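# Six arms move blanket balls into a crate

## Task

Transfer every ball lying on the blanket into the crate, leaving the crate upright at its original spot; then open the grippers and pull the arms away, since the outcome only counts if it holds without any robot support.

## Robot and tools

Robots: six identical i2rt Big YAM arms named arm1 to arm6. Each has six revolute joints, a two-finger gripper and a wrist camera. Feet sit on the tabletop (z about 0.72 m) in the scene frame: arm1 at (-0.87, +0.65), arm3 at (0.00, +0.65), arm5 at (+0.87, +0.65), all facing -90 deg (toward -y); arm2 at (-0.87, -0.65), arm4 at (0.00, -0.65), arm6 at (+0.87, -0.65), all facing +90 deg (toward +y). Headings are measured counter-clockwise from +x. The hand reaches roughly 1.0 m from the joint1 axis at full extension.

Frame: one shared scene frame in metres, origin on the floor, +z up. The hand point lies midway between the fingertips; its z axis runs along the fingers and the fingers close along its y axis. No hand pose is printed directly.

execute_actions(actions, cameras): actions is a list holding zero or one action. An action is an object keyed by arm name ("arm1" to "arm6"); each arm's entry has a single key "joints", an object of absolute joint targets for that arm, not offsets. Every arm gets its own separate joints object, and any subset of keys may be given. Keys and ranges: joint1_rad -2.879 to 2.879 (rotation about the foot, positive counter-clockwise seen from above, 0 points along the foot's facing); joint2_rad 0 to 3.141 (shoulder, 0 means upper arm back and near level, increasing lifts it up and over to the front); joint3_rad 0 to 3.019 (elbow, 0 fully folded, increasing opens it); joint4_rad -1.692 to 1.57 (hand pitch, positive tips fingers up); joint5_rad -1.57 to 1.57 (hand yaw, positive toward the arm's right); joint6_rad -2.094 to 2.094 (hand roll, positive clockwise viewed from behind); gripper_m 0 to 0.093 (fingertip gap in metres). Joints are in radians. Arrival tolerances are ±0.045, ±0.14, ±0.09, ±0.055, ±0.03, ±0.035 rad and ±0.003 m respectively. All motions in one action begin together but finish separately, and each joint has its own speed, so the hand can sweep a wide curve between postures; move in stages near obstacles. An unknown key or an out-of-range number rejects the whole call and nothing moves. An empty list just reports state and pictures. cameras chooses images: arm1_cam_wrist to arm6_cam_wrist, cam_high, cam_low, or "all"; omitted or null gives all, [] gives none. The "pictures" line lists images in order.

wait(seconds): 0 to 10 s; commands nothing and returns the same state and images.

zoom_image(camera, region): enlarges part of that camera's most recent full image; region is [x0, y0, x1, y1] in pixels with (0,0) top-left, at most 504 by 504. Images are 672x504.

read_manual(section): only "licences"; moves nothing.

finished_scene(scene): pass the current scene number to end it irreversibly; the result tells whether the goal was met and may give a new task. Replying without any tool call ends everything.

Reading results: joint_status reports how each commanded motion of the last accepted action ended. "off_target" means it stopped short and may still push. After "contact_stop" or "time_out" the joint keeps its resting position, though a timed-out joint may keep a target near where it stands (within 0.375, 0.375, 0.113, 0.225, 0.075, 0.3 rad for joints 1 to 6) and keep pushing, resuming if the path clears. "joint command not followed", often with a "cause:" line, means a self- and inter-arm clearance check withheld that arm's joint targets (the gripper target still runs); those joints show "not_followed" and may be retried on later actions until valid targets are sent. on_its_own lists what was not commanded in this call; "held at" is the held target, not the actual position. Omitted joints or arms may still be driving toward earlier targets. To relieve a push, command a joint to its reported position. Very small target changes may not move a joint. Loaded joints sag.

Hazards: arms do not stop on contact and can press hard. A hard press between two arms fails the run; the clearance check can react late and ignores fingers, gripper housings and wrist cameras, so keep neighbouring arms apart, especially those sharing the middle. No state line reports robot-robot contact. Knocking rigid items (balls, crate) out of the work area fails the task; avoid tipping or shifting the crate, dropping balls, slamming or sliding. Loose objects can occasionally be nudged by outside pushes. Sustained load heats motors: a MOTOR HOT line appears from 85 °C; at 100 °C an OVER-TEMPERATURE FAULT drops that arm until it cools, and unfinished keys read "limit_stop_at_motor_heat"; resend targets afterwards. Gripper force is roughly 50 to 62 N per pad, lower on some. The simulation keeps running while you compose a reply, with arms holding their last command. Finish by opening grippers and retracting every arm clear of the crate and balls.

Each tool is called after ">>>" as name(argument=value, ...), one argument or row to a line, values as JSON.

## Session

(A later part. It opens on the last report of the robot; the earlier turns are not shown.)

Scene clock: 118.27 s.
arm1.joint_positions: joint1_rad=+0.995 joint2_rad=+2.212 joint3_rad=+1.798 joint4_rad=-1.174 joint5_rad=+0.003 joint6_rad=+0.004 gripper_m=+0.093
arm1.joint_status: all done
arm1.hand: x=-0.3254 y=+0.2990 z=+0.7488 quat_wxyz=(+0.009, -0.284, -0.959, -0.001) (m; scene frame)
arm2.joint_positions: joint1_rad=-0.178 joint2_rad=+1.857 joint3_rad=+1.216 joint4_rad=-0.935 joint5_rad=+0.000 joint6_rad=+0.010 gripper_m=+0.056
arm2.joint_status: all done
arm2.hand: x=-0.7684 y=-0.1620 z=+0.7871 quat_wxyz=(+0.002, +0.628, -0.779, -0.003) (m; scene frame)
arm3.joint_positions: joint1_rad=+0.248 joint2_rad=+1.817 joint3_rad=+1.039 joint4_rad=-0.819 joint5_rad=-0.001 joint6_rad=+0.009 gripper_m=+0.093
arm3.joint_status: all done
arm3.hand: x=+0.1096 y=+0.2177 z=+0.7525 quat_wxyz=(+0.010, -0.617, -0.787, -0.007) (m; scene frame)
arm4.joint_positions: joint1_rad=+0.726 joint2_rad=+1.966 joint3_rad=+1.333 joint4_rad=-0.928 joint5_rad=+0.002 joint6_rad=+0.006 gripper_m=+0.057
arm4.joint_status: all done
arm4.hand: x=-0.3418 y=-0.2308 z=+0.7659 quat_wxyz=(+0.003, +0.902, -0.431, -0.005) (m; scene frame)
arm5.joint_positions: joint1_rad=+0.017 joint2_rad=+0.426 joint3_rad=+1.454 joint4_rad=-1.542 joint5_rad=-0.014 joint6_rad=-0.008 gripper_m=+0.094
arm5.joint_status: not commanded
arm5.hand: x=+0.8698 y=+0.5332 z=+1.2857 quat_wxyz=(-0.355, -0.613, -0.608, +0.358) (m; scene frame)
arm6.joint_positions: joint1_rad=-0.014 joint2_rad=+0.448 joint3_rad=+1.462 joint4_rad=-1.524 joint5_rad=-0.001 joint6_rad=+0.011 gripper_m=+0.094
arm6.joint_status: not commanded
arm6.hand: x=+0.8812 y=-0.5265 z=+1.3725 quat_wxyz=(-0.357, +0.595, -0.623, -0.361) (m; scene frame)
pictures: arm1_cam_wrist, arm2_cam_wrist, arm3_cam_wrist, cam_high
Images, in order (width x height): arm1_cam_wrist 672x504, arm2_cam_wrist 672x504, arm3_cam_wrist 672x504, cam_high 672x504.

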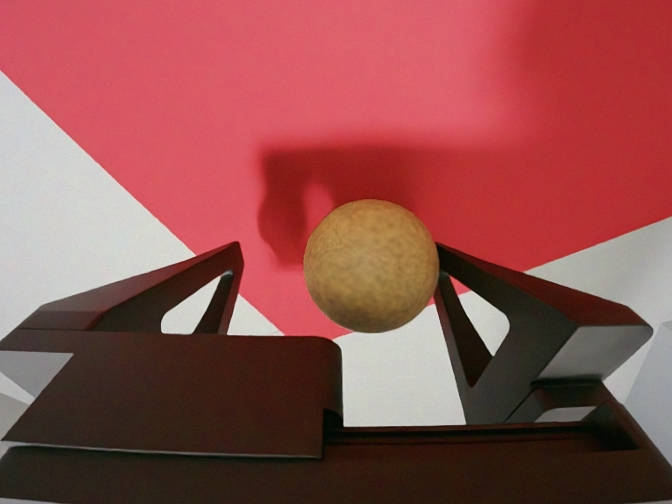

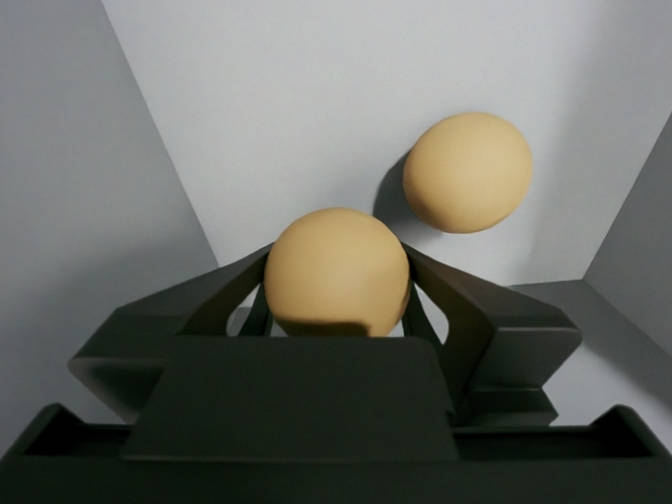

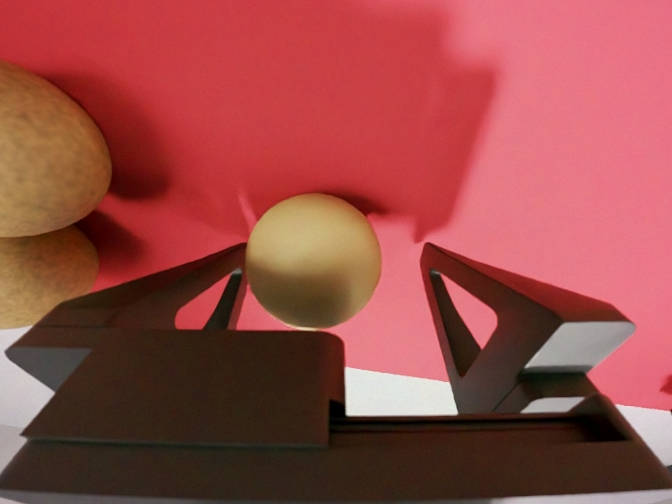

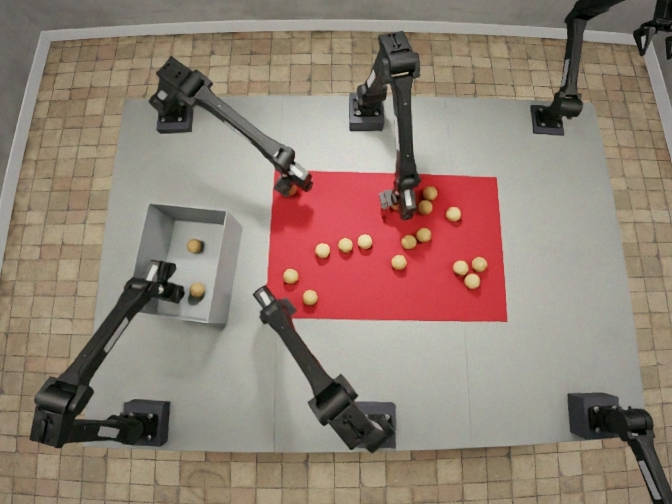

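>>> execute_actions(
  actions=[
    {"arm1":{"joints":{"gripper_m":0.04}},"arm3":{"joints":{"gripper_m":0.04}},"arm4":{"joints":{"gripper_m":0.093}},"arm2":{"joints":{"gripper_m":0.093}}},
  ],
  cameras=["arm1_cam_wrist","arm3_cam_wrist"],
)

>>> execute_actions(
  actions=[
    {"arm1":{"joints":{"joint2_rad":1.89,"joint3_rad":2.05,"joint4_rad":-1.45}},"arm3":{"joints":{"joint2_rad":1.6,"joint3_rad":1.5,"joint4_rad":-1.45}},"arm4":{"joints":{"joint2_rad":1.6,"joint3_rad":1.5,"joint4_rad":-1.45}},"arm2":{"joints":{"joint2_rad":1.66,"joint3_rad":1.70,"joint4_rad":-1.56}}},
  ],
  cameras=["cam_high"],
)

Scene clock: 119.43 s.
arm1.joint_positions: joint1_rad=+0.995 joint2_rad=+2.212 joint3_rad=+1.798 joint4_rad=-1.174 joint5_rad=+0.002 joint6_rad=+0.003 gripper_m=+0.058
arm1.joint_status: gripper_m off_target (ended at +0.058, target +0.040)
arm1.hand: x=-0.3253 y=+0.2991 z=+0.7488 quat_wxyz=(+0.009, -0.283, -0.959, -0.002) (m; scene frame)
arm2.joint_positions: joint1_rad=-0.178 joint2_rad=+1.857 joint3_rad=+1.216 joint4_rad=-0.935 joint5_rad=+0.000 joint6_rad=+0.010 gripper_m=+0.093
arm2.joint_status: all done
arm2.hand: x=-0.7684 y=-0.1620 z=+0.7871 quat_wxyz=(+0.002, +0.628, -0.779, -0.003) (m; scene frame)
arm3.joint_positions: joint1_rad=+0.248 joint2_rad=+1.817 joint3_rad=+1.039 joint4_rad=-0.819 joint5_rad=-0.001 joint6_rad=+0.009 gripper_m=+0.058
arm3.joint_status: gripper_m off_target (ended at +0.058, target +0.040)
arm3.hand: x=+0.1096 y=+0.2177 z=+0.7525 quat_wxyz=(+0.010, -0.617, -0.787, -0.007) (m; scene frame)
arm4.joint_positions: joint1_rad=+0.726 joint2_rad=+1.966 joint3_rad=+1.333 joint4_rad=-0.928 joint5_rad=+0.002 joint6_rad=+0.006 gripper_m=+0.093
arm4.joint_status: all done
arm4.hand: x=-0.3418 y=-0.2308 z=+0.7659 quat_wxyz=(+0.003, +0.902, -0.431, -0.005) (m; scene frame)
arm5.joint_positions: joint1_rad=+0.017 joint2_rad=+0.426 joint3_rad=+1.454 joint4_rad=-1.542 joint5_rad=-0.014 joint6_rad=-0.008 gripper_m=+0.094
arm5.joint_status: not commanded
arm5.hand: x=+0.8698 y=+0.5332 z=+1.2857 quat_wxyz=(-0.355, -0.613, -0.608, +0.358) (m; scene frame)
arm6.joint_positions: joint1_rad=-0.014 joint2_rad=+0.448 joint3_rad=+1.462 joint4_rad=-1.524 joint5_rad=-0.001 joint6_rad=+0.011 gripper_m=+0.094
arm6.joint_status: not commanded
arm6.hand: x=+0.8812 y=-0.5265 z=+1.3725 quat_wxyz=(-0.357, +0.595, -0.623, -0.361) (m; scene frame)
pictures: arm1_cam_wrist, arm3_cam_wrist
Images, in order (width x height): arm1_cam_wrist 672x504, arm3_cam_wrist 672x504.

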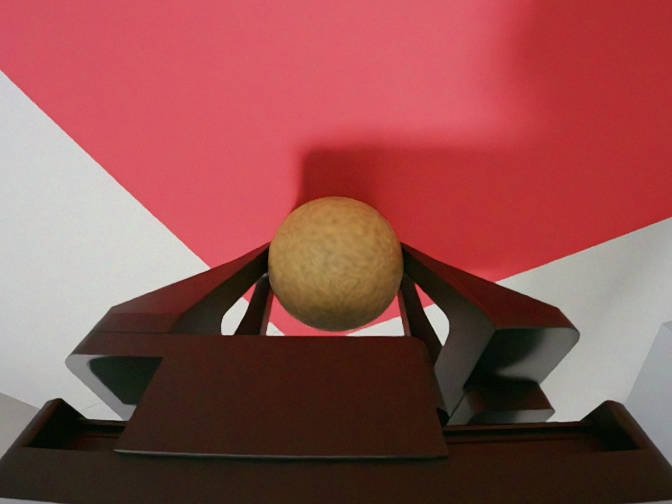

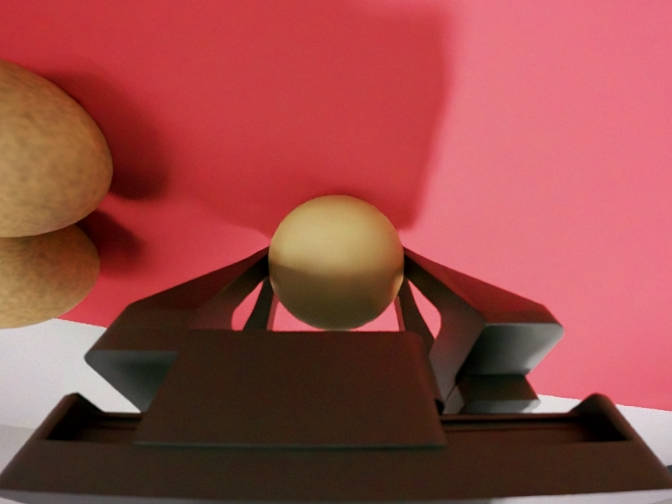

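Scene clock: 121.27 s.
arm1.joint_positions: joint1_rad=+0.995 joint2_rad=+1.904 joint3_rad=+2.037 joint4_rad=-1.443 joint5_rad=+0.002 joint6_rad=+0.003 gripper_m=+0.058
arm1.joint_status: all done
arm1.hand: x=-0.3220 y=+0.2970 z=+1.0349 quat_wxyz=(-0.125, -0.281, -0.951, +0.037) (m; scene frame)
arm2.joint_positions: joint1_rad=-0.178 joint2_rad=+1.656 joint3_rad=+1.682 joint4_rad=-1.550 joint5_rad=+0.000 joint6_rad=+0.010 gripper_m=+0.093
arm2.joint_status: all done
arm2.hand: x=-0.7635 y=-0.1479 z=+1.0532 quat_wxyz=(-0.018, +0.627, -0.778, -0.020) (m; scene frame)
arm3.joint_positions: joint1_rad=+0.248 joint2_rad=+1.593 joint3_rad=+1.478 joint4_rad=-1.432 joint5_rad=-0.001 joint6_rad=+0.009 gripper_m=+0.058
arm3.joint_status: all done
arm3.hand: x=+0.1192 y=+0.1816 z=+1.0030 quat_wxyz=(-0.010, -0.617, -0.787, +0.008) (m; scene frame)
arm4.joint_positions: joint1_rad=+0.726 joint2_rad=+1.579 joint3_rad=+1.489 joint4_rad=-1.432 joint5_rad=+0.002 joint6_rad=+0.006 gripper_m=+0.093
arm4.joint_status: all done
arm4.hand: x=-0.3050 y=-0.2713 z=+1.0127 quat_wxyz=(-0.005, +0.902, -0.431, -0.023) (m; scene frame)
arm5.joint_positions: joint1_rad=+0.017 joint2_rad=+0.426 joint3_rad=+1.454 joint4_rad=-1.542 joint5_rad=-0.014 joint6_rad=-0.008 gripper_m=+0.094
arm5.joint_status: not commanded
arm5.hand: x=+0.8698 y=+0.5332 z=+1.2857 quat_wxyz=(-0.355, -0.613, -0.608, +0.358) (m; scene frame)
arm6.joint_positions: joint1_rad=-0.014 joint2_rad=+0.448 joint3_rad=+1.462 joint4_rad=-1.524 joint5_rad=-0.001 joint6_rad=+0.011 gripper_m=+0.094
arm6.joint_status: not commanded
arm6.hand: x=+0.8812 y=-0.5265 z=+1.3725 quat_wxyz=(-0.357, +0.595, -0.623, -0.361) (m; scene frame)
pictures: cam_high
Images, in order (width x height): cam_high 672x504.

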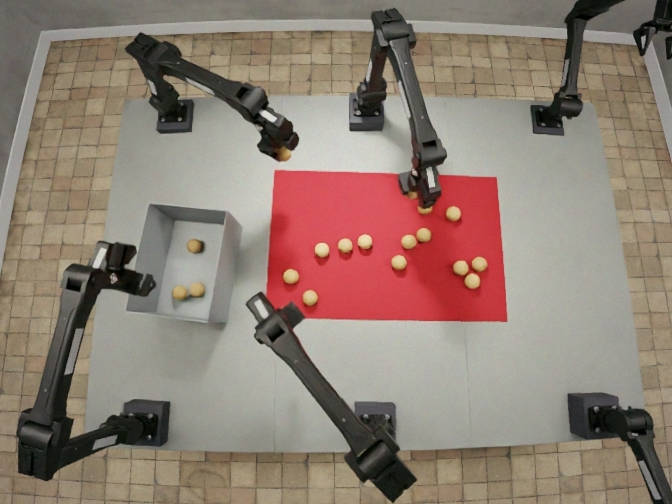

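>>> execute_actions(
  actions=[
    {"arm1":{"joints":{"joint1_rad":0.55}},"arm3":{"joints":{"joint1_rad":-0.3}},"arm4":{"joints":{"joint1_rad":-0.63,"joint2_rad":2.158,"joint3_rad":2.02,"joint4_rad":-1.39}},"arm2":{"joints":{"joint1_rad":-0.55}}},
  ],
  cameras=["arm4_cam_wrist","cam_high"],
)

Scene clock: 125.33 s.
arm1.joint_positions: joint1_rad=+0.558 joint2_rad=+1.904 joint3_rad=+2.037 joint4_rad=-1.443 joint5_rad=+0.001 joint6_rad=+0.003 gripper_m=+0.058
arm1.joint_status: all done
arm1.hand: x=-0.5229 y=+0.0982 z=+1.0349 quat_wxyz=(-0.114, -0.481, -0.867, +0.063) (m; scene frame)
arm2.joint_positions: joint1_rad=-0.555 joint2_rad=+1.656 joint3_rad=+1.682 joint4_rad=-1.550 joint5_rad=+0.000 joint6_rad=+0.010 gripper_m=+0.093
arm2.joint_status: all done
arm2.hand: x=-0.5849 y=-0.2221 z=+1.0516 quat_wxyz=(-0.020, +0.470, -0.882, -0.016) (m; scene frame)
arm3.joint_positions: joint1_rad=-0.310 joint2_rad=+1.588 joint3_rad=+1.472 joint4_rad=-1.449 joint5_rad=+0.001 joint6_rad=-0.008 gripper_m=+0.058
arm3.joint_status: all done
arm3.hand: x=-0.1452 y=+0.1958 z=+1.0034 quat_wxyz=(-0.001, -0.805, -0.593, +0.003) (m; scene frame)
arm4.joint_positions: joint1_rad=-0.630 joint2_rad=+2.128 joint3_rad=+1.968 joint4_rad=-1.392 joint5_rad=+0.001 joint6_rad=+0.007 gripper_m=+0.093
arm4.joint_status: all done
arm4.hand: x=+0.4124 y=-0.1313 z=+0.8870 quat_wxyz=(-0.003, +0.432, -0.902, -0.001) (m; scene frame)
arm5.joint_positions: joint1_rad=+0.017 joint2_rad=+0.426 joint3_rad=+1.454 joint4_rad=-1.542 joint5_rad=-0.014 joint6_rad=-0.008 gripper_m=+0.094
arm5.joint_status: not commanded
arm5.hand: x=+0.8698 y=+0.5332 z=+1.2857 quat_wxyz=(-0.355, -0.613, -0.608, +0.358) (m; scene frame)
arm6.joint_positions: joint1_rad=-0.014 joint2_rad=+0.448 joint3_rad=+1.462 joint4_rad=-1.524 joint5_rad=-0.001 joint6_rad=+0.011 gripper_m=+0.094
arm6.joint_status: not commanded
arm6.hand: x=+0.8812 y=-0.5265 z=+1.3725 quat_wxyz=(-0.357, +0.595, -0.623, -0.361) (m; scene frame)
pictures: arm4_cam_wrist, cam_high
joint command not followed: on one or more control steps a check withheld the commanded joint targets of the arm3 arm, and it was not sent them on those steps.
cause: the commanded joint targets would bring a part of the robot too close to another arm (this arm's wrist (the part past joint 4) and the other arm's wrist (the part past joint 4), along the way the arms are being sent); next, command targets that bring no part of the robot closer to that arm.
joint command not followed: on one or more control steps a check withheld the commanded joint targets of the arm4 arm, and it was not sent them on those steps.
cause: the commanded joint targets would bring a part of the robot too close to another arm (this arm's wrist (the part past joint 4) and the other arm's wrist (the part past joint 4)); next, command targets that bring no part of the robot closer to that arm.
Images, in order (width x height): arm4_cam_wrist 672x504, cam_high 672x504.

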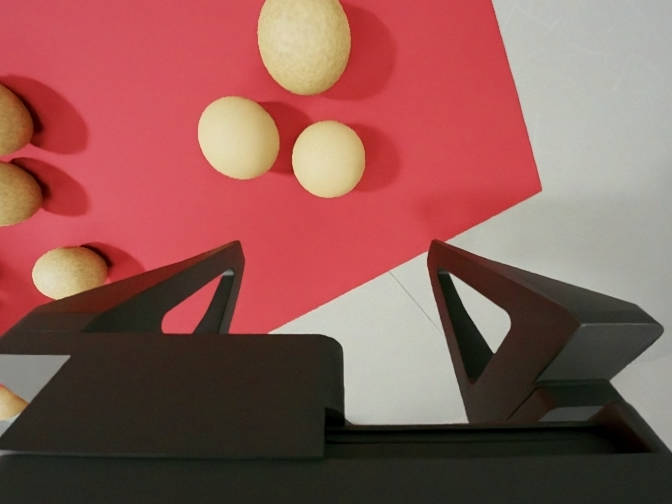

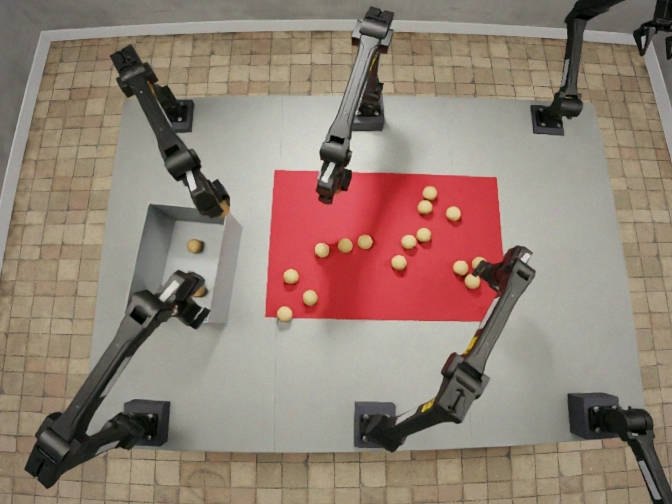

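>>> execute_actions(
  actions=[
    {"arm1":{"joints":{"joint1_rad":0.16}},"arm3":{"joints":{"joint1_rad":-0.722}},"arm4":{"joints":{"joint2_rad":2.234,"joint3_rad":1.81,"joint4_rad":-1.135,"joint6_rad":-0.7}},"arm2":{"joints":{"joint1_rad":-0.887}}},
  ],
  cameras=["arm4_cam_wrist","arm1_cam_wrist","arm2_cam_wrist","cam_high"],
)

Scene clock: 128.50 s.
arm1.joint_positions: joint1_rad=+0.168 joint2_rad=+1.904 joint3_rad=+2.037 joint4_rad=-1.443 joint5_rad=+0.001 joint6_rad=+0.003 gripper_m=+0.058
arm1.joint_status: all done
arm1.hand: x=-0.7589 y=+0.0077 z=+1.0350 quat_wxyz=(-0.099, -0.640, -0.758, +0.084) (m; scene frame)
arm2.joint_positions: joint1_rad=-0.892 joint2_rad=+1.656 joint3_rad=+1.682 joint4_rad=-1.550 joint5_rad=+0.000 joint6_rad=+0.010 gripper_m=+0.093
arm2.joint_status: all done
arm2.hand: x=-0.4588 y=-0.3399 z=+1.0499 quat_wxyz=(-0.021, +0.316, -0.949, -0.012) (m; scene frame)
arm3.joint_positions: joint1_rad=-0.732 joint2_rad=+1.588 joint3_rad=+1.472 joint4_rad=-1.449 joint5_rad=+0.002 joint6_rad=-0.008 gripper_m=+0.058
arm3.joint_status: all done
arm3.hand: x=-0.3185 y=+0.2952 z=+1.0035 quat_wxyz=(+0.000, -0.911, -0.412, +0.004) (m; scene frame)
arm4.joint_positions: joint1_rad=-0.630 joint2_rad=+2.225 joint3_rad=+1.804 joint4_rad=-1.152 joint5_rad=+0.001 joint6_rad=-0.690 gripper_m=+0.093
arm4.joint_status: all done
arm4.hand: x=+0.4071 y=-0.1383 z=+0.7651 quat_wxyz=(+0.007, +0.714, -0.700, +0.002) (m; scene frame)
arm5.joint_positions: joint1_rad=+0.017 joint2_rad=+0.426 joint3_rad=+1.454 joint4_rad=-1.542 joint5_rad=-0.014 joint6_rad=-0.008 gripper_m=+0.094
arm5.joint_status: not commanded
arm5.hand: x=+0.8698 y=+0.5332 z=+1.2857 quat_wxyz=(-0.355, -0.613, -0.608, +0.358) (m; scene frame)
arm6.joint_positions: joint1_rad=-0.014 joint2_rad=+0.448 joint3_rad=+1.462 joint4_rad=-1.524 joint5_rad=-0.001 joint6_rad=+0.011 gripper_m=+0.094
arm6.joint_status: not commanded
arm6.hand: x=+0.8812 y=-0.5265 z=+1.3725 quat_wxyz=(-0.357, +0.595, -0.623, -0.361) (m; scene frame)
pictures: arm1_cam_wrist, arm2_cam_wrist, arm4_cam_wrist, cam_high
Images, in order (width x height): arm1_cam_wrist 672x504, arm2_cam_wrist 672x504, arm4_cam_wrist 672x504, cam_high 672x504.

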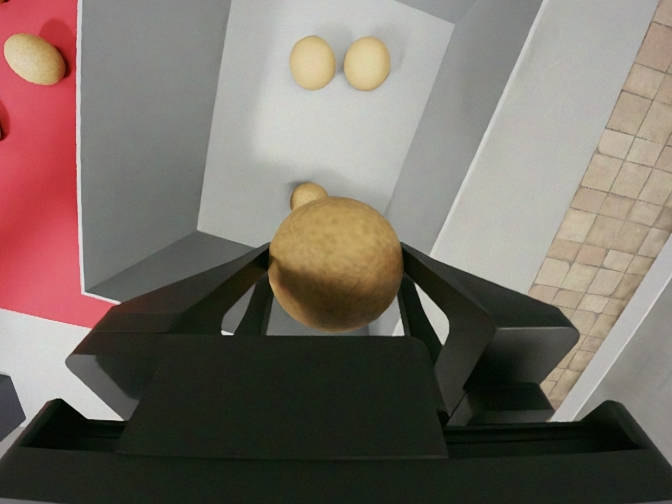

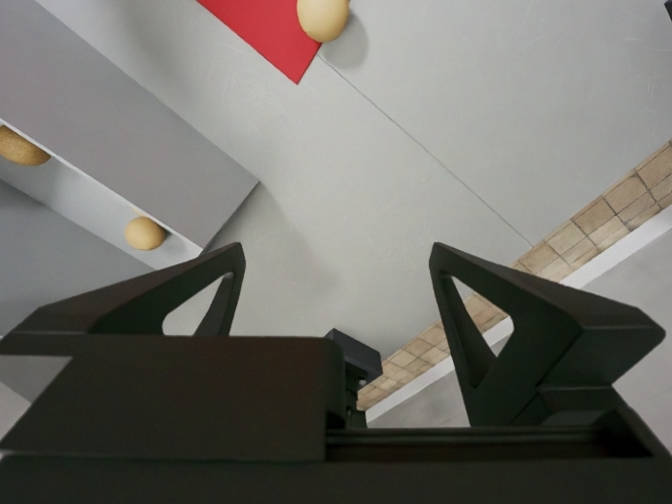

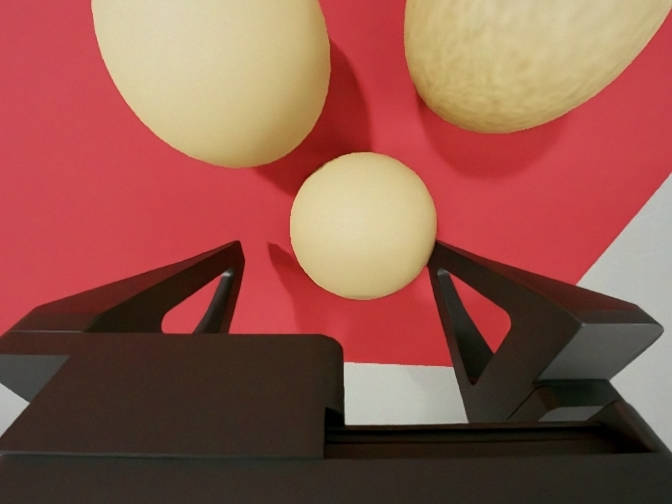

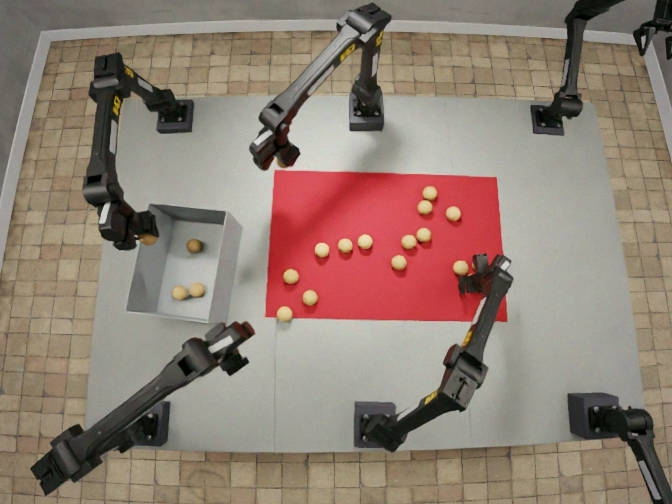

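>>> execute_actions(
  actions=[
    {"arm1":{"joints":{"joint1_rad":0.22,"joint2_rad":2.13,"joint3_rad":1.79,"joint4_rad":-1.19}},"arm3":{"joints":{"joint1_rad":-0.722,"joint2_rad":1.875,"joint3_rad":1.16,"joint4_rad":-0.85}},"arm4":{"joints":{"gripper_m":0.04}}},
  ],
  cameras=["cam_high","arm2_cam_wrist"],
)

Scene clock: 131.90 s.
arm1.joint_positions: joint1_rad=+0.223 joint2_rad=+2.142 joint3_rad=+1.775 joint4_rad=-1.195 joint5_rad=+0.002 joint6_rad=+0.003 gripper_m=+0.057
arm1.joint_status: all done
arm1.hand: x=-0.7257 y=+0.0238 z=+0.7851 quat_wxyz=(-0.003, -0.624, -0.782, +0.004) (m; scene frame)
arm2.joint_positions: joint1_rad=-0.892 joint2_rad=+1.656 joint3_rad=+1.682 joint4_rad=-1.550 joint5_rad=+0.000 joint6_rad=+0.010 gripper_m=+0.093
arm2.joint_status: not commanded
arm2.hand: x=-0.4588 y=-0.3399 z=+1.0499 quat_wxyz=(-0.021, +0.316, -0.949, -0.012) (m; scene frame)
arm3.joint_positions: joint1_rad=-0.731 joint2_rad=+1.868 joint3_rad=+1.162 joint4_rad=-0.869 joint5_rad=+0.002 joint6_rad=-0.008 gripper_m=+0.057
arm3.joint_status: all done
arm3.hand: x=-0.3255 y=+0.2873 z=+0.7648 quat_wxyz=(+0.001, -0.911, -0.412, -0.001) (m; scene frame)
arm4.joint_positions: joint1_rad=-0.630 joint2_rad=+2.225 joint3_rad=+1.804 joint4_rad=-1.152 joint5_rad=+0.001 joint6_rad=-0.692 gripper_m=+0.052
arm4.joint_status: gripper_m off_target (ended at +0.052, target +0.040)
arm4.hand: x=+0.4071 y=-0.1383 z=+0.7651 quat_wxyz=(+0.007, +0.714, -0.700, +0.002) (m; scene frame)
arm5.joint_positions: joint1_rad=+0.017 joint2_rad=+0.426 joint3_rad=+1.454 joint4_rad=-1.542 joint5_rad=-0.014 joint6_rad=-0.008 gripper_m=+0.094
arm5.joint_status: not commanded
arm5.hand: x=+0.8698 y=+0.5332 z=+1.2857 quat_wxyz=(-0.355, -0.613, -0.608, +0.358) (m; scene frame)
arm6.joint_positions: joint1_rad=-0.014 joint2_rad=+0.448 joint3_rad=+1.462 joint4_rad=-1.524 joint5_rad=-0.001 joint6_rad=+0.011 gripper_m=+0.094
arm6.joint_status: not commanded
arm6.hand: x=+0.8812 y=-0.5265 z=+1.3725 quat_wxyz=(-0.357, +0.595, -0.623, -0.361) (m; scene frame)
pictures: arm2_cam_wrist, cam_high
Images, in order (width x height): arm2_cam_wrist 672x504, cam_high 672x504.

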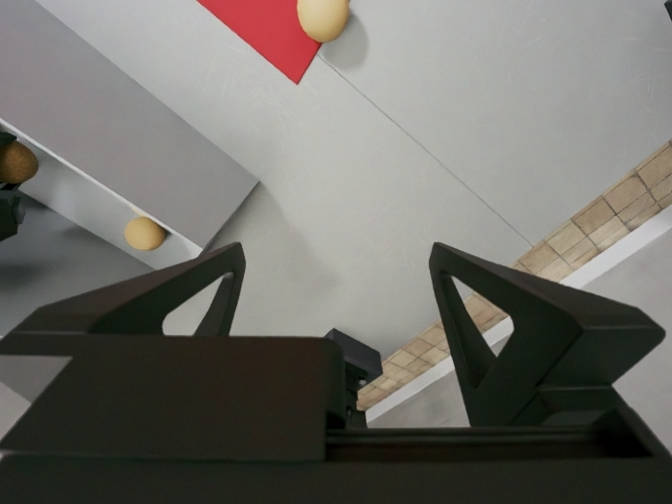

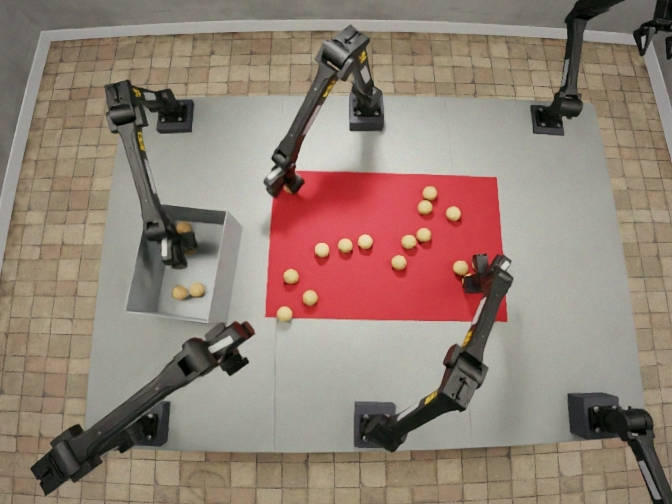

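>>> execute_actions(
  actions=[
    {"arm1":{"joints":{"gripper_m":0.093}},"arm3":{"joints":{"gripper_m":0.093}},"arm4":{"joints":{"joint2_rad":1.6,"joint3_rad":1.5,"joint4_rad":-1.45}},"arm2":{"joints":{"joint1_rad":-0.878,"joint2_rad":2.126,"joint3_rad":1.96,"joint4_rad":-1.36}}},
  ],
  cameras=["cam_high","arm2_cam_wrist","arm4_cam_wrist"],
)

Scene clock: 134.00 s.
arm1.joint_positions: joint1_rad=+0.223 joint2_rad=+2.142 joint3_rad=+1.775 joint4_rad=-1.195 joint5_rad=+0.002 joint6_rad=+0.003 gripper_m=+0.093
arm1.joint_status: all done
arm1.hand: x=-0.7257 y=+0.0238 z=+0.7851 quat_wxyz=(-0.003, -0.624, -0.782, +0.004) (m; scene frame)
arm2.joint_positions: joint1_rad=-0.888 joint2_rad=+2.120 joint3_rad=+1.932 joint4_rad=-1.365 joint5_rad=+0.000 joint6_rad=+0.010 gripper_m=+0.093
arm2.joint_status: all done
arm2.hand: x=-0.3483 y=-0.2506 z=+0.8843 quat_wxyz=(-0.007, +0.317, -0.948, -0.008) (m; scene frame)
arm3.joint_positions: joint1_rad=-0.731 joint2_rad=+1.868 joint3_rad=+1.162 joint4_rad=-0.869 joint5_rad=+0.002 joint6_rad=-0.008 gripper_m=+0.093
arm3.joint_status: all done
arm3.hand: x=-0.3255 y=+0.2873 z=+0.7648 quat_wxyz=(+0.001, -0.911, -0.412, -0.001) (m; scene frame)
arm4.joint_positions: joint1_rad=-0.630 joint2_rad=+1.575 joint3_rad=+1.500 joint4_rad=-1.435 joint5_rad=+0.001 joint6_rad=-0.692 gripper_m=+0.052
arm4.joint_status: all done
arm4.hand: x=+0.3049 y=-0.2663 z=+1.0146 quat_wxyz=(-0.024, +0.714, -0.700, -0.001) (m; scene frame)
arm5.joint_positions: joint1_rad=+0.017 joint2_rad=+0.426 joint3_rad=+1.454 joint4_rad=-1.542 joint5_rad=-0.014 joint6_rad=-0.008 gripper_m=+0.094
arm5.joint_status: not commanded
arm5.hand: x=+0.8698 y=+0.5332 z=+1.2857 quat_wxyz=(-0.355, -0.613, -0.608, +0.358) (m; scene frame)
arm6.joint_positions: joint1_rad=-0.014 joint2_rad=+0.448 joint3_rad=+1.462 joint4_rad=-1.524 joint5_rad=-0.001 joint6_rad=+0.011 gripper_m=+0.094
arm6.joint_status: not commanded
arm6.hand: x=+0.8812 y=-0.5265 z=+1.3725 quat_wxyz=(-0.357, +0.595, -0.623, -0.361) (m; scene frame)
pictures: arm2_cam_wrist, arm4_cam_wrist, cam_high
Images, in order (width x height): arm2_cam_wrist 672x504, arm4_cam_wrist 672x504, cam_high 672x504.

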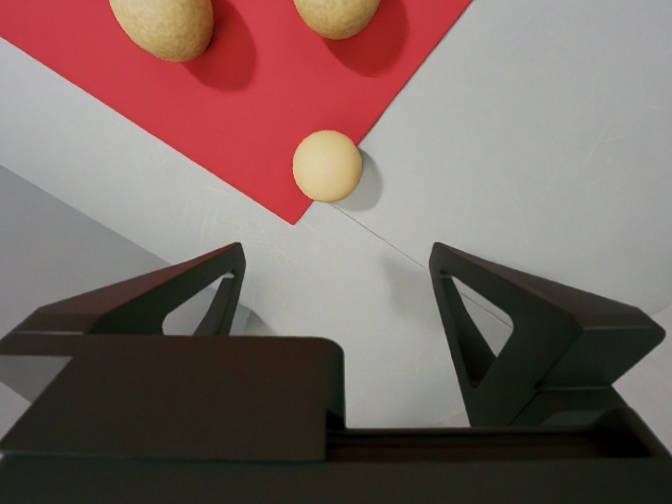

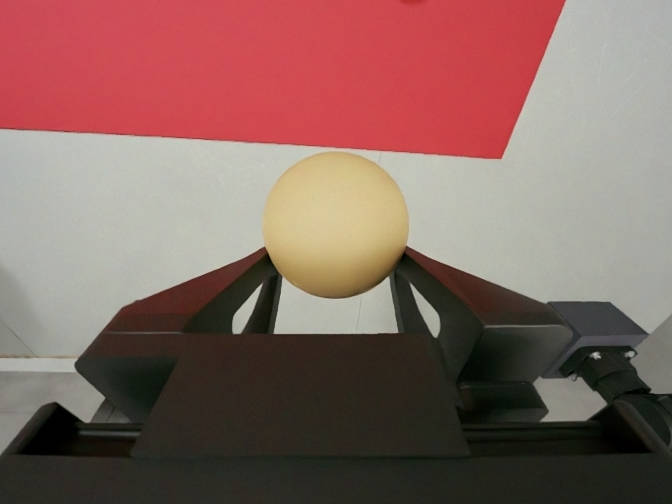

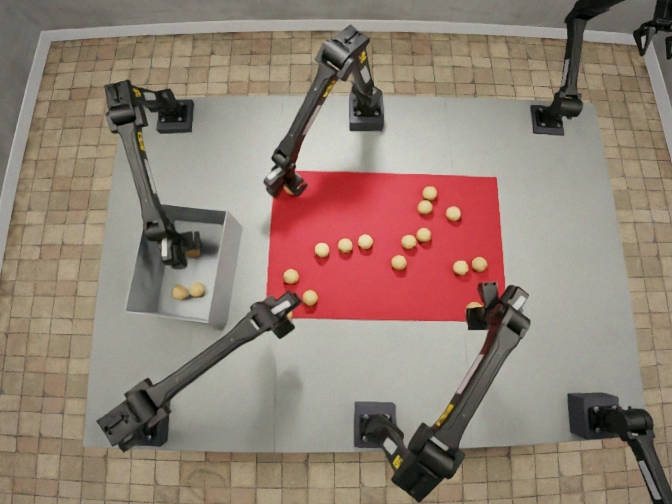

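>>> execute_actions(
  actions=[
    {"arm1":{"joints":{"joint2_rad":1.89,"joint3_rad":2.05,"joint4_rad":-1.45}},"arm3":{"joints":{"joint2_rad":1.6,"joint3_rad":1.5,"joint4_rad":-1.45}},"arm4":{"joints":{"joint1_rad":0.2,"joint6_rad":0}},"arm2":{"joints":{"joint2_rad":2.25,"joint3_rad":1.85,"joint4_rad":-1.17}}},
  ],
  cameras=["arm2_cam_wrist"],
)

>>> execute_actions(
  actions=[
    {"arm2":{"joints":{"gripper_m":0.04}},"arm1":{"joints":{"joint1_rad":0.98}},"arm3":{"joints":{"joint1_rad":-0.14}}},
  ],
  cameras=["cam_high","arm3_cam_wrist"],
)

Scene clock: 136.50 s.
arm1.joint_positions: joint1_rad=+0.223 joint2_rad=+1.902 joint3_rad=+2.042 joint4_rad=-1.442 joint5_rad=+0.002 joint6_rad=+0.003 gripper_m=+0.093
arm1.joint_status: all done
arm1.hand: x=-0.7234 y=+0.0140 z=+1.0378 quat_wxyz=(-0.104, -0.618, -0.775, +0.084) (m; scene frame)
arm2.joint_positions: joint1_rad=-0.888 joint2_rad=+2.252 joint3_rad=+1.833 joint4_rad=-1.181 joint5_rad=+0.000 joint6_rad=+0.010 gripper_m=+0.093
arm2.joint_status: all done
arm2.hand: x=-0.3509 y=-0.2511 z=+0.7644 quat_wxyz=(+0.015, +0.317, -0.948, +0.000) (m; scene frame)
arm3.joint_positions: joint1_rad=-0.731 joint2_rad=+1.601 joint3_rad=+1.496 joint4_rad=-1.432 joint5_rad=+0.002 joint6_rad=-0.008 gripper_m=+0.093
arm3.joint_status: all done
arm3.hand: x=-0.3266 y=+0.2859 z=+1.0072 quat_wxyz=(-0.006, -0.911, -0.412, +0.017) (m; scene frame)
arm4.joint_positions: joint1_rad=+0.205 joint2_rad=+1.578 joint3_rad=+1.500 joint4_rad=-1.435 joint5_rad=-0.001 joint6_rad=-0.010 gripper_m=+0.052
arm4.joint_status: all done
arm4.hand: x=-0.0775 y=-0.1664 z=+1.0146 quat_wxyz=(-0.012, +0.765, -0.643, -0.021) (m; scene frame)
arm5.joint_positions: joint1_rad=+0.017 joint2_rad=+0.426 joint3_rad=+1.454 joint4_rad=-1.542 joint5_rad=-0.014 joint6_rad=-0.008 gripper_m=+0.094
arm5.joint_status: not commanded
arm5.hand: x=+0.8698 y=+0.5332 z=+1.2857 quat_wxyz=(-0.355, -0.613, -0.608, +0.358) (m; scene frame)
arm6.joint_positions: joint1_rad=-0.014 joint2_rad=+0.448 joint3_rad=+1.462 joint4_rad=-1.524 joint5_rad=-0.001 joint6_rad=+0.011 gripper_m=+0.094
arm6.joint_status: not commanded
arm6.hand: x=+0.8812 y=-0.5265 z=+1.3725 quat_wxyz=(-0.357, +0.595, -0.623, -0.361) (m; scene frame)
pictures: arm2_cam_wrist
Images, in order (width x height): arm2_cam_wrist 672x504.

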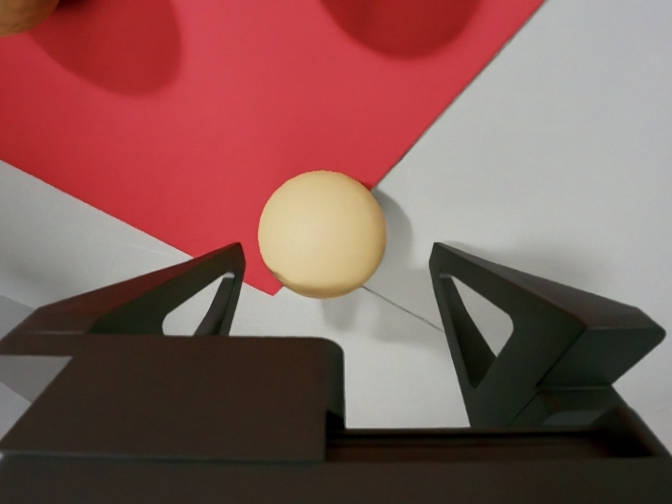

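Scene clock: 138.13 s.
arm1.joint_positions: joint1_rad=+0.976 joint2_rad=+1.902 joint3_rad=+2.042 joint4_rad=-1.442 joint5_rad=-0.002 joint6_rad=+0.003 gripper_m=+0.093
arm1.joint_status: all done
arm1.hand: x=-0.3279 y=+0.2864 z=+1.0378 quat_wxyz=(-0.128, -0.290, -0.948, +0.038) (m; scene frame)
arm2.joint_positions: joint1_rad=-0.888 joint2_rad=+2.252 joint3_rad=+1.833 joint4_rad=-1.181 joint5_rad=+0.000 joint6_rad=+0.009 gripper_m=+0.054
arm2.joint_status: gripper_m off_target (ended at +0.054, target +0.040)
arm2.hand: x=-0.3509 y=-0.2510 z=+0.7644 quat_wxyz=(+0.015, +0.318, -0.948, +0.000) (m; scene frame)
arm3.joint_positions: joint1_rad=-0.130 joint2_rad=+1.601 joint3_rad=+1.496 joint4_rad=-1.432 joint5_rad=-0.001 joint6_rad=-0.008 gripper_m=+0.093
arm3.joint_status: all done
arm3.hand: x=-0.0627 y=+0.1648 z=+1.0070 quat_wxyz=(-0.012, -0.748, -0.663, +0.014) (m; scene frame)
arm4.joint_positions: joint1_rad=+0.205 joint2_rad=+1.578 joint3_rad=+1.500 joint4_rad=-1.435 joint5_rad=-0.001 joint6_rad=-0.009 gripper_m=+0.052
arm4.joint_status: not commanded
arm4.hand: x=-0.0775 y=-0.1664 z=+1.0146 quat_wxyz=(-0.012, +0.765, -0.643, -0.021) (m; scene frame)
arm5.joint_positions: joint1_rad=+0.017 joint2_rad=+0.426 joint3_rad=+1.454 joint4_rad=-1.542 joint5_rad=-0.014 joint6_rad=-0.008 gripper_m=+0.094
arm5.joint_status: not commanded
arm5.hand: x=+0.8698 y=+0.5332 z=+1.2857 quat_wxyz=(-0.355, -0.613, -0.608, +0.358) (m; scene frame)
arm6.joint_positions: joint1_rad=-0.014 joint2_rad=+0.448 joint3_rad=+1.462 joint4_rad=-1.524 joint5_rad=-0.001 joint6_rad=+0.011 gripper_m=+0.094
arm6.joint_status: not commanded
arm6.hand: x=+0.8812 y=-0.5265 z=+1.3725 quat_wxyz=(-0.357, +0.595, -0.623, -0.361) (m; scene frame)
pictures: arm3_cam_wrist, cam_high
Images, in order (width x height): arm3_cam_wrist 672x504, cam_high 672x504.

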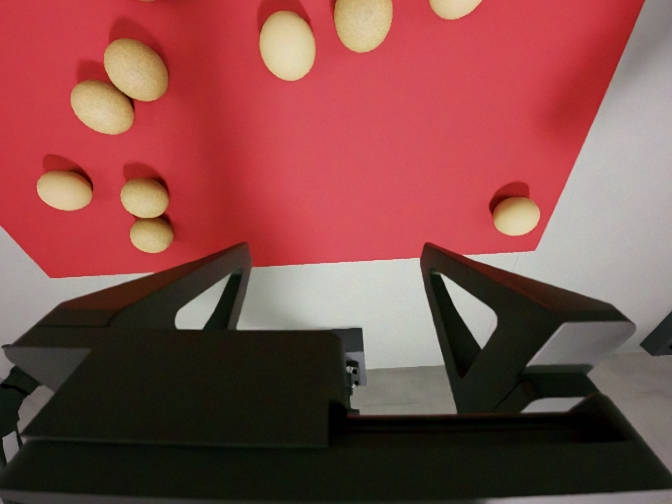

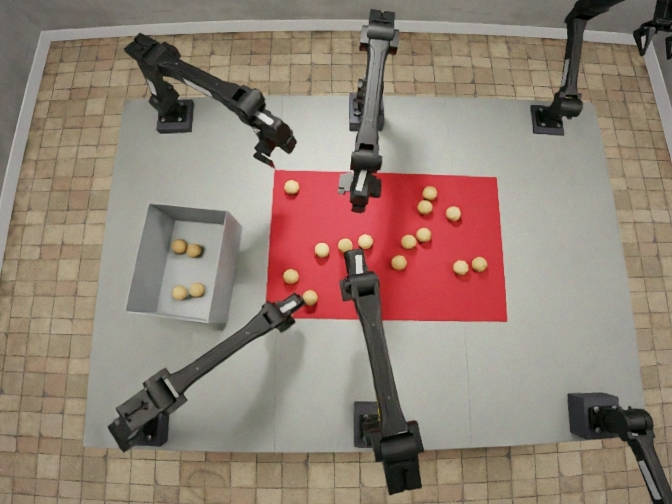

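>>> execute_actions(
  actions=[
    {"arm2":{"joints":{"joint2_rad":1.87,"joint3_rad":2.05,"joint4_rad":-1.45}},"arm1":{"joints":{"joint2_rad":2.22,"joint3_rad":1.84,"joint4_rad":-1.17}},"arm3":{"joints":{"joint1_rad":0.568}}},
  ],
  cameras=["arm1_cam_wrist","arm3_cam_wrist"],
)

Scene clock: 140.83 s.
arm1.joint_positions: joint1_rad=+0.979 joint2_rad=+2.209 joint3_rad=+1.838 joint4_rad=-1.177 joint5_rad=+0.002 joint6_rad=+0.003 gripper_m=+0.093
arm1.joint_status: all done
arm1.hand: x=-0.3180 y=+0.2817 z=+0.7656 quat_wxyz=(-0.011, -0.291, -0.957, +0.004) (m; scene frame)
arm2.joint_positions: joint1_rad=-0.888 joint2_rad=+1.878 joint3_rad=+2.036 joint4_rad=-1.442 joint5_rad=+0.000 joint6_rad=+0.009 gripper_m=+0.054
arm2.joint_status: all done
arm2.hand: x=-0.3547 y=-0.2579 z=+1.0790 quat_wxyz=(-0.134, +0.314, -0.939, -0.052) (m; scene frame)
arm3.joint_positions: joint1_rad=+0.574 joint2_rad=+1.601 joint3_rad=+1.496 joint4_rad=-1.432 joint5_rad=-0.001 joint6_rad=-0.008 gripper_m=+0.093
arm3.joint_status: all done
arm3.hand: x=+0.2664 y=+0.2394 z=+1.0065 quat_wxyz=(-0.015, -0.474, -0.880, +0.009) (m; scene frame)
arm4.joint_positions: joint1_rad=+0.205 joint2_rad=+1.578 joint3_rad=+1.500 joint4_rad=-1.435 joint5_rad=-0.001 joint6_rad=-0.009 gripper_m=+0.052
arm4.joint_status: not commanded
arm4.hand: x=-0.0775 y=-0.1664 z=+1.0146 quat_wxyz=(-0.012, +0.765, -0.643, -0.021) (m; scene frame)
arm5.joint_positions: joint1_rad=+0.017 joint2_rad=+0.426 joint3_rad=+1.454 joint4_rad=-1.542 joint5_rad=-0.014 joint6_rad=-0.008 gripper_m=+0.094
arm5.joint_status: not commanded
arm5.hand: x=+0.8698 y=+0.5332 z=+1.2857 quat_wxyz=(-0.355, -0.613, -0.608, +0.358) (m; scene frame)
arm6.joint_positions: joint1_rad=-0.014 joint2_rad=+0.448 joint3_rad=+1.462 joint4_rad=-1.524 joint5_rad=-0.001 joint6_rad=+0.011 gripper_m=+0.094
arm6.joint_status: not commanded
arm6.hand: x=+0.8812 y=-0.5265 z=+1.3725 quat_wxyz=(-0.357, +0.595, -0.623, -0.361) (m; scene frame)
pictures: arm1_cam_wrist, arm3_cam_wrist
Images, in order (width x height): arm1_cam_wrist 672x504, arm3_cam_wrist 672x504.

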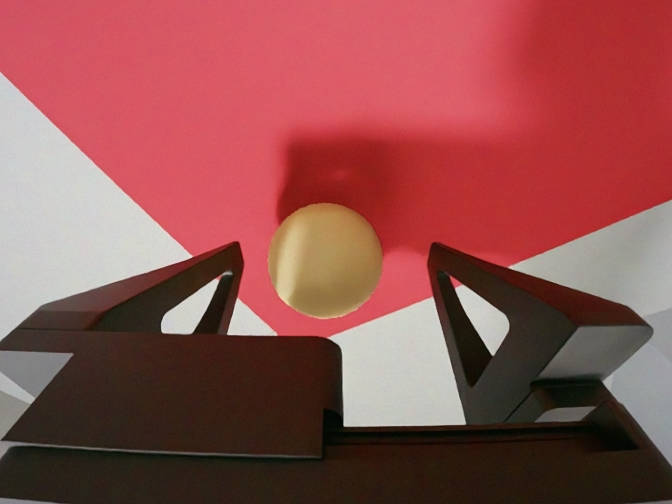

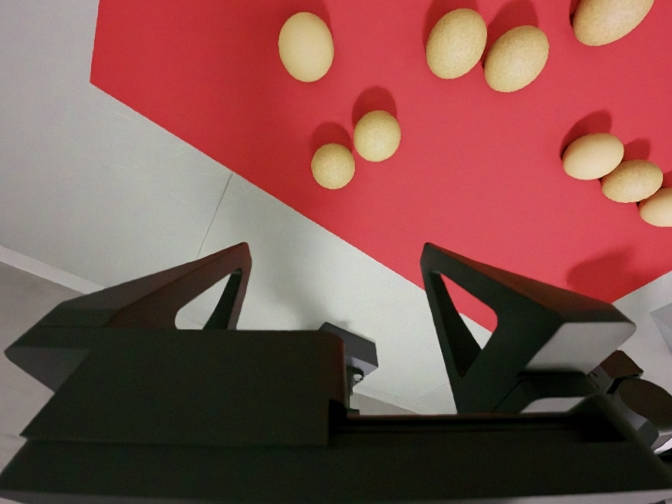

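>>> execute_actions(
  actions=[
    {"arm2":{"joints":{"joint1_rad":-0.3}},"arm1":{"joints":{"gripper_m":0.04}},"arm3":{"joints":{"joint2_rad":1.66,"joint3_rad":1.21,"joint4_rad":-1.13,"joint6_rad":0.6}},"arm4":{"joints":{"joint1_rad":0.55}}},
  ],
  cameras=["cam_high","arm3_cam_wrist"],
)

Scene clock: 143.97 s.
arm1.joint_positions: joint1_rad=+0.979 joint2_rad=+2.209 joint3_rad=+1.838 joint4_rad=-1.177 joint5_rad=+0.002 joint6_rad=+0.003 gripper_m=+0.053
arm1.joint_status: gripper_m off_target (ended at +0.053, target +0.040)
arm1.hand: x=-0.3179 y=+0.2818 z=+0.7656 quat_wxyz=(-0.011, -0.291, -0.957, +0.004) (m; scene frame)
arm2.joint_positions: joint1_rad=-0.302 joint2_rad=+1.878 joint3_rad=+2.036 joint4_rad=-1.442 joint5_rad=-0.002 joint6_rad=+0.009 gripper_m=+0.054
arm2.joint_status: all done
arm2.hand: x=-0.6588 y=-0.0396 z=+1.0825 quat_wxyz=(-0.115, +0.572, -0.808, -0.089) (m; scene frame)
arm3.joint_positions: joint1_rad=+0.574 joint2_rad=+1.665 joint3_rad=+1.207 joint4_rad=-1.149 joint5_rad=-0.001 joint6_rad=+0.588 gripper_m=+0.093
arm3.joint_status: all done
arm3.hand: x=+0.2494 y=+0.2652 z=+0.8711 quat_wxyz=(+0.018, -0.711, -0.702, -0.004) (m; scene frame)
arm4.joint_positions: joint1_rad=+0.559 joint2_rad=+1.578 joint3_rad=+1.500 joint4_rad=-1.435 joint5_rad=-0.001 joint6_rad=-0.008 gripper_m=+0.052
arm4.joint_status: all done
arm4.hand: x=-0.2396 y=-0.2238 z=+1.0163 quat_wxyz=(-0.008, +0.866, -0.499, -0.025) (m; scene frame)
arm5.joint_positions: joint1_rad=+0.017 joint2_rad=+0.426 joint3_rad=+1.454 joint4_rad=-1.542 joint5_rad=-0.014 joint6_rad=-0.008 gripper_m=+0.094
arm5.joint_status: not commanded
arm5.hand: x=+0.8698 y=+0.5332 z=+1.2857 quat_wxyz=(-0.355, -0.613, -0.608, +0.358) (m; scene frame)
arm6.joint_positions: joint1_rad=-0.014 joint2_rad=+0.448 joint3_rad=+1.462 joint4_rad=-1.524 joint5_rad=-0.001 joint6_rad=+0.011 gripper_m=+0.094
arm6.joint_status: not commanded
arm6.hand: x=+0.8812 y=-0.5265 z=+1.3725 quat_wxyz=(-0.357, +0.595, -0.623, -0.361) (m; scene frame)
pictures: arm3_cam_wrist, cam_high
Images, in order (width x height): arm3_cam_wrist 672x504, cam_high 672x504.

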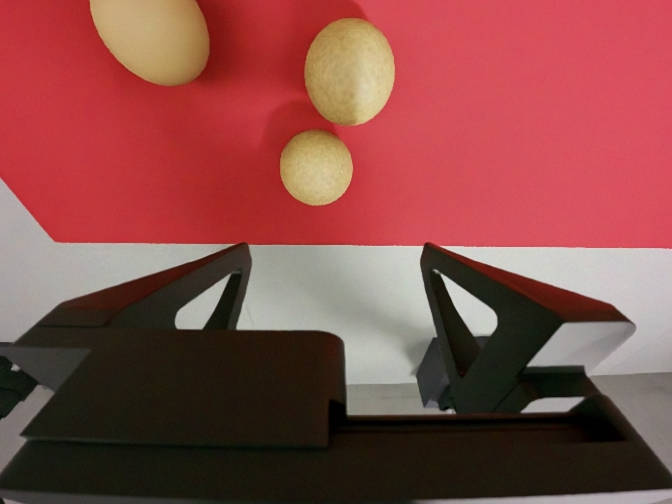

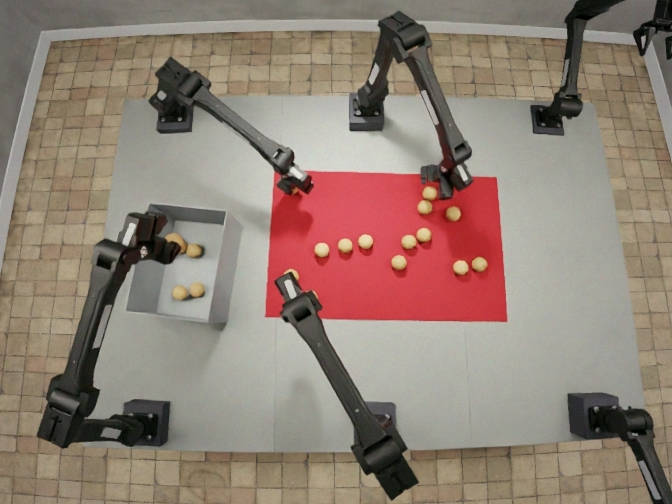

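>>> execute_actions(
  actions=[
    {"arm2":{"joints":{"joint1_rad":-0.40,"joint2_rad":1.66,"joint3_rad":1.68,"joint4_rad":-1.56}},"arm1":{"joints":{"joint2_rad":1.89,"joint3_rad":2.05,"joint4_rad":-1.45}},"arm3":{"joints":{"joint1_rad":0.60}},"arm4":{"joints":{"joint1_rad":0.73}}},
  ],
  cameras=["arm2_cam_wrist","arm3_cam_wrist"],
)

Scene clock: 146.83 s.
arm1.joint_positions: joint1_rad=+0.979 joint2_rad=+1.905 joint3_rad=+2.038 joint4_rad=-1.443 joint5_rad=+0.002 joint6_rad=+0.003 gripper_m=+0.053
arm1.joint_status: all done
arm1.hand: x=-0.3274 y=+0.2881 z=+1.0345 quat_wxyz=(-0.124, -0.289, -0.949, +0.038) (m; scene frame)
arm2.joint_positions: joint1_rad=-0.408 joint2_rad=+1.659 joint3_rad=+1.675 joint4_rad=-1.554 joint5_rad=-0.001 joint6_rad=+0.009 gripper_m=+0.054
arm2.joint_status: all done
arm2.hand: x=-0.6520 y=-0.1872 z=+1.0482 quat_wxyz=(-0.013, +0.534, -0.845, -0.014) (m; scene frame)
arm3.joint_positions: joint1_rad=+0.592 joint2_rad=+1.665 joint3_rad=+1.207 joint4_rad=-1.149 joint5_rad=-0.001 joint6_rad=+0.589 gripper_m=+0.093
arm3.joint_status: all done
arm3.hand: x=+0.2563 y=+0.2697 z=+0.8711 quat_wxyz=(+0.018, -0.705, -0.709, -0.003) (m; scene frame)
arm4.joint_positions: joint1_rad=+0.741 joint2_rad=+1.578 joint3_rad=+1.500 joint4_rad=-1.435 joint5_rad=+0.000 joint6_rad=-0.007 gripper_m=+0.052
arm4.joint_status: all done
arm4.hand: x=-0.3121 y=-0.2742 z=+1.0173 quat_wxyz=(-0.006, +0.908, -0.419, -0.027) (m; scene frame)
arm5.joint_positions: joint1_rad=+0.017 joint2_rad=+0.426 joint3_rad=+1.454 joint4_rad=-1.542 joint5_rad=-0.014 joint6_rad=-0.008 gripper_m=+0.094
arm5.joint_status: not commanded
arm5.hand: x=+0.8698 y=+0.5332 z=+1.2857 quat_wxyz=(-0.355, -0.613, -0.608, +0.358) (m; scene frame)
arm6.joint_positions: joint1_rad=-0.014 joint2_rad=+0.448 joint3_rad=+1.462 joint4_rad=-1.524 joint5_rad=-0.001 joint6_rad=+0.011 gripper_m=+0.094
arm6.joint_status: not commanded
arm6.hand: x=+0.8812 y=-0.5265 z=+1.3725 quat_wxyz=(-0.357, +0.595, -0.623, -0.361) (m; scene frame)
pictures: arm2_cam_wrist, arm3_cam_wrist
Images, in order (width x height): arm2_cam_wrist 672x504, arm3_cam_wrist 672x504.

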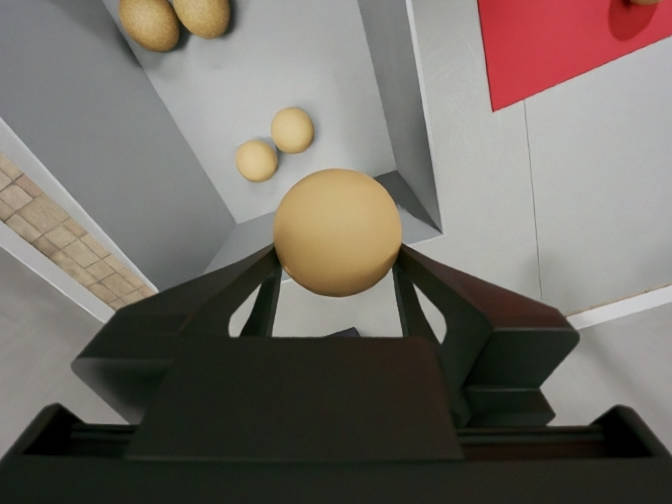

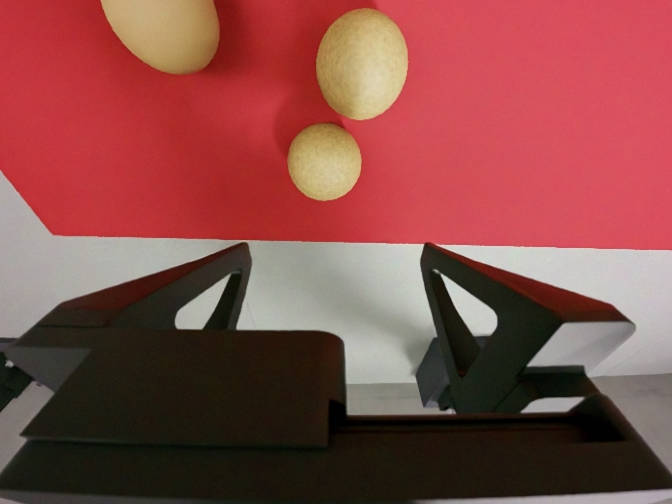

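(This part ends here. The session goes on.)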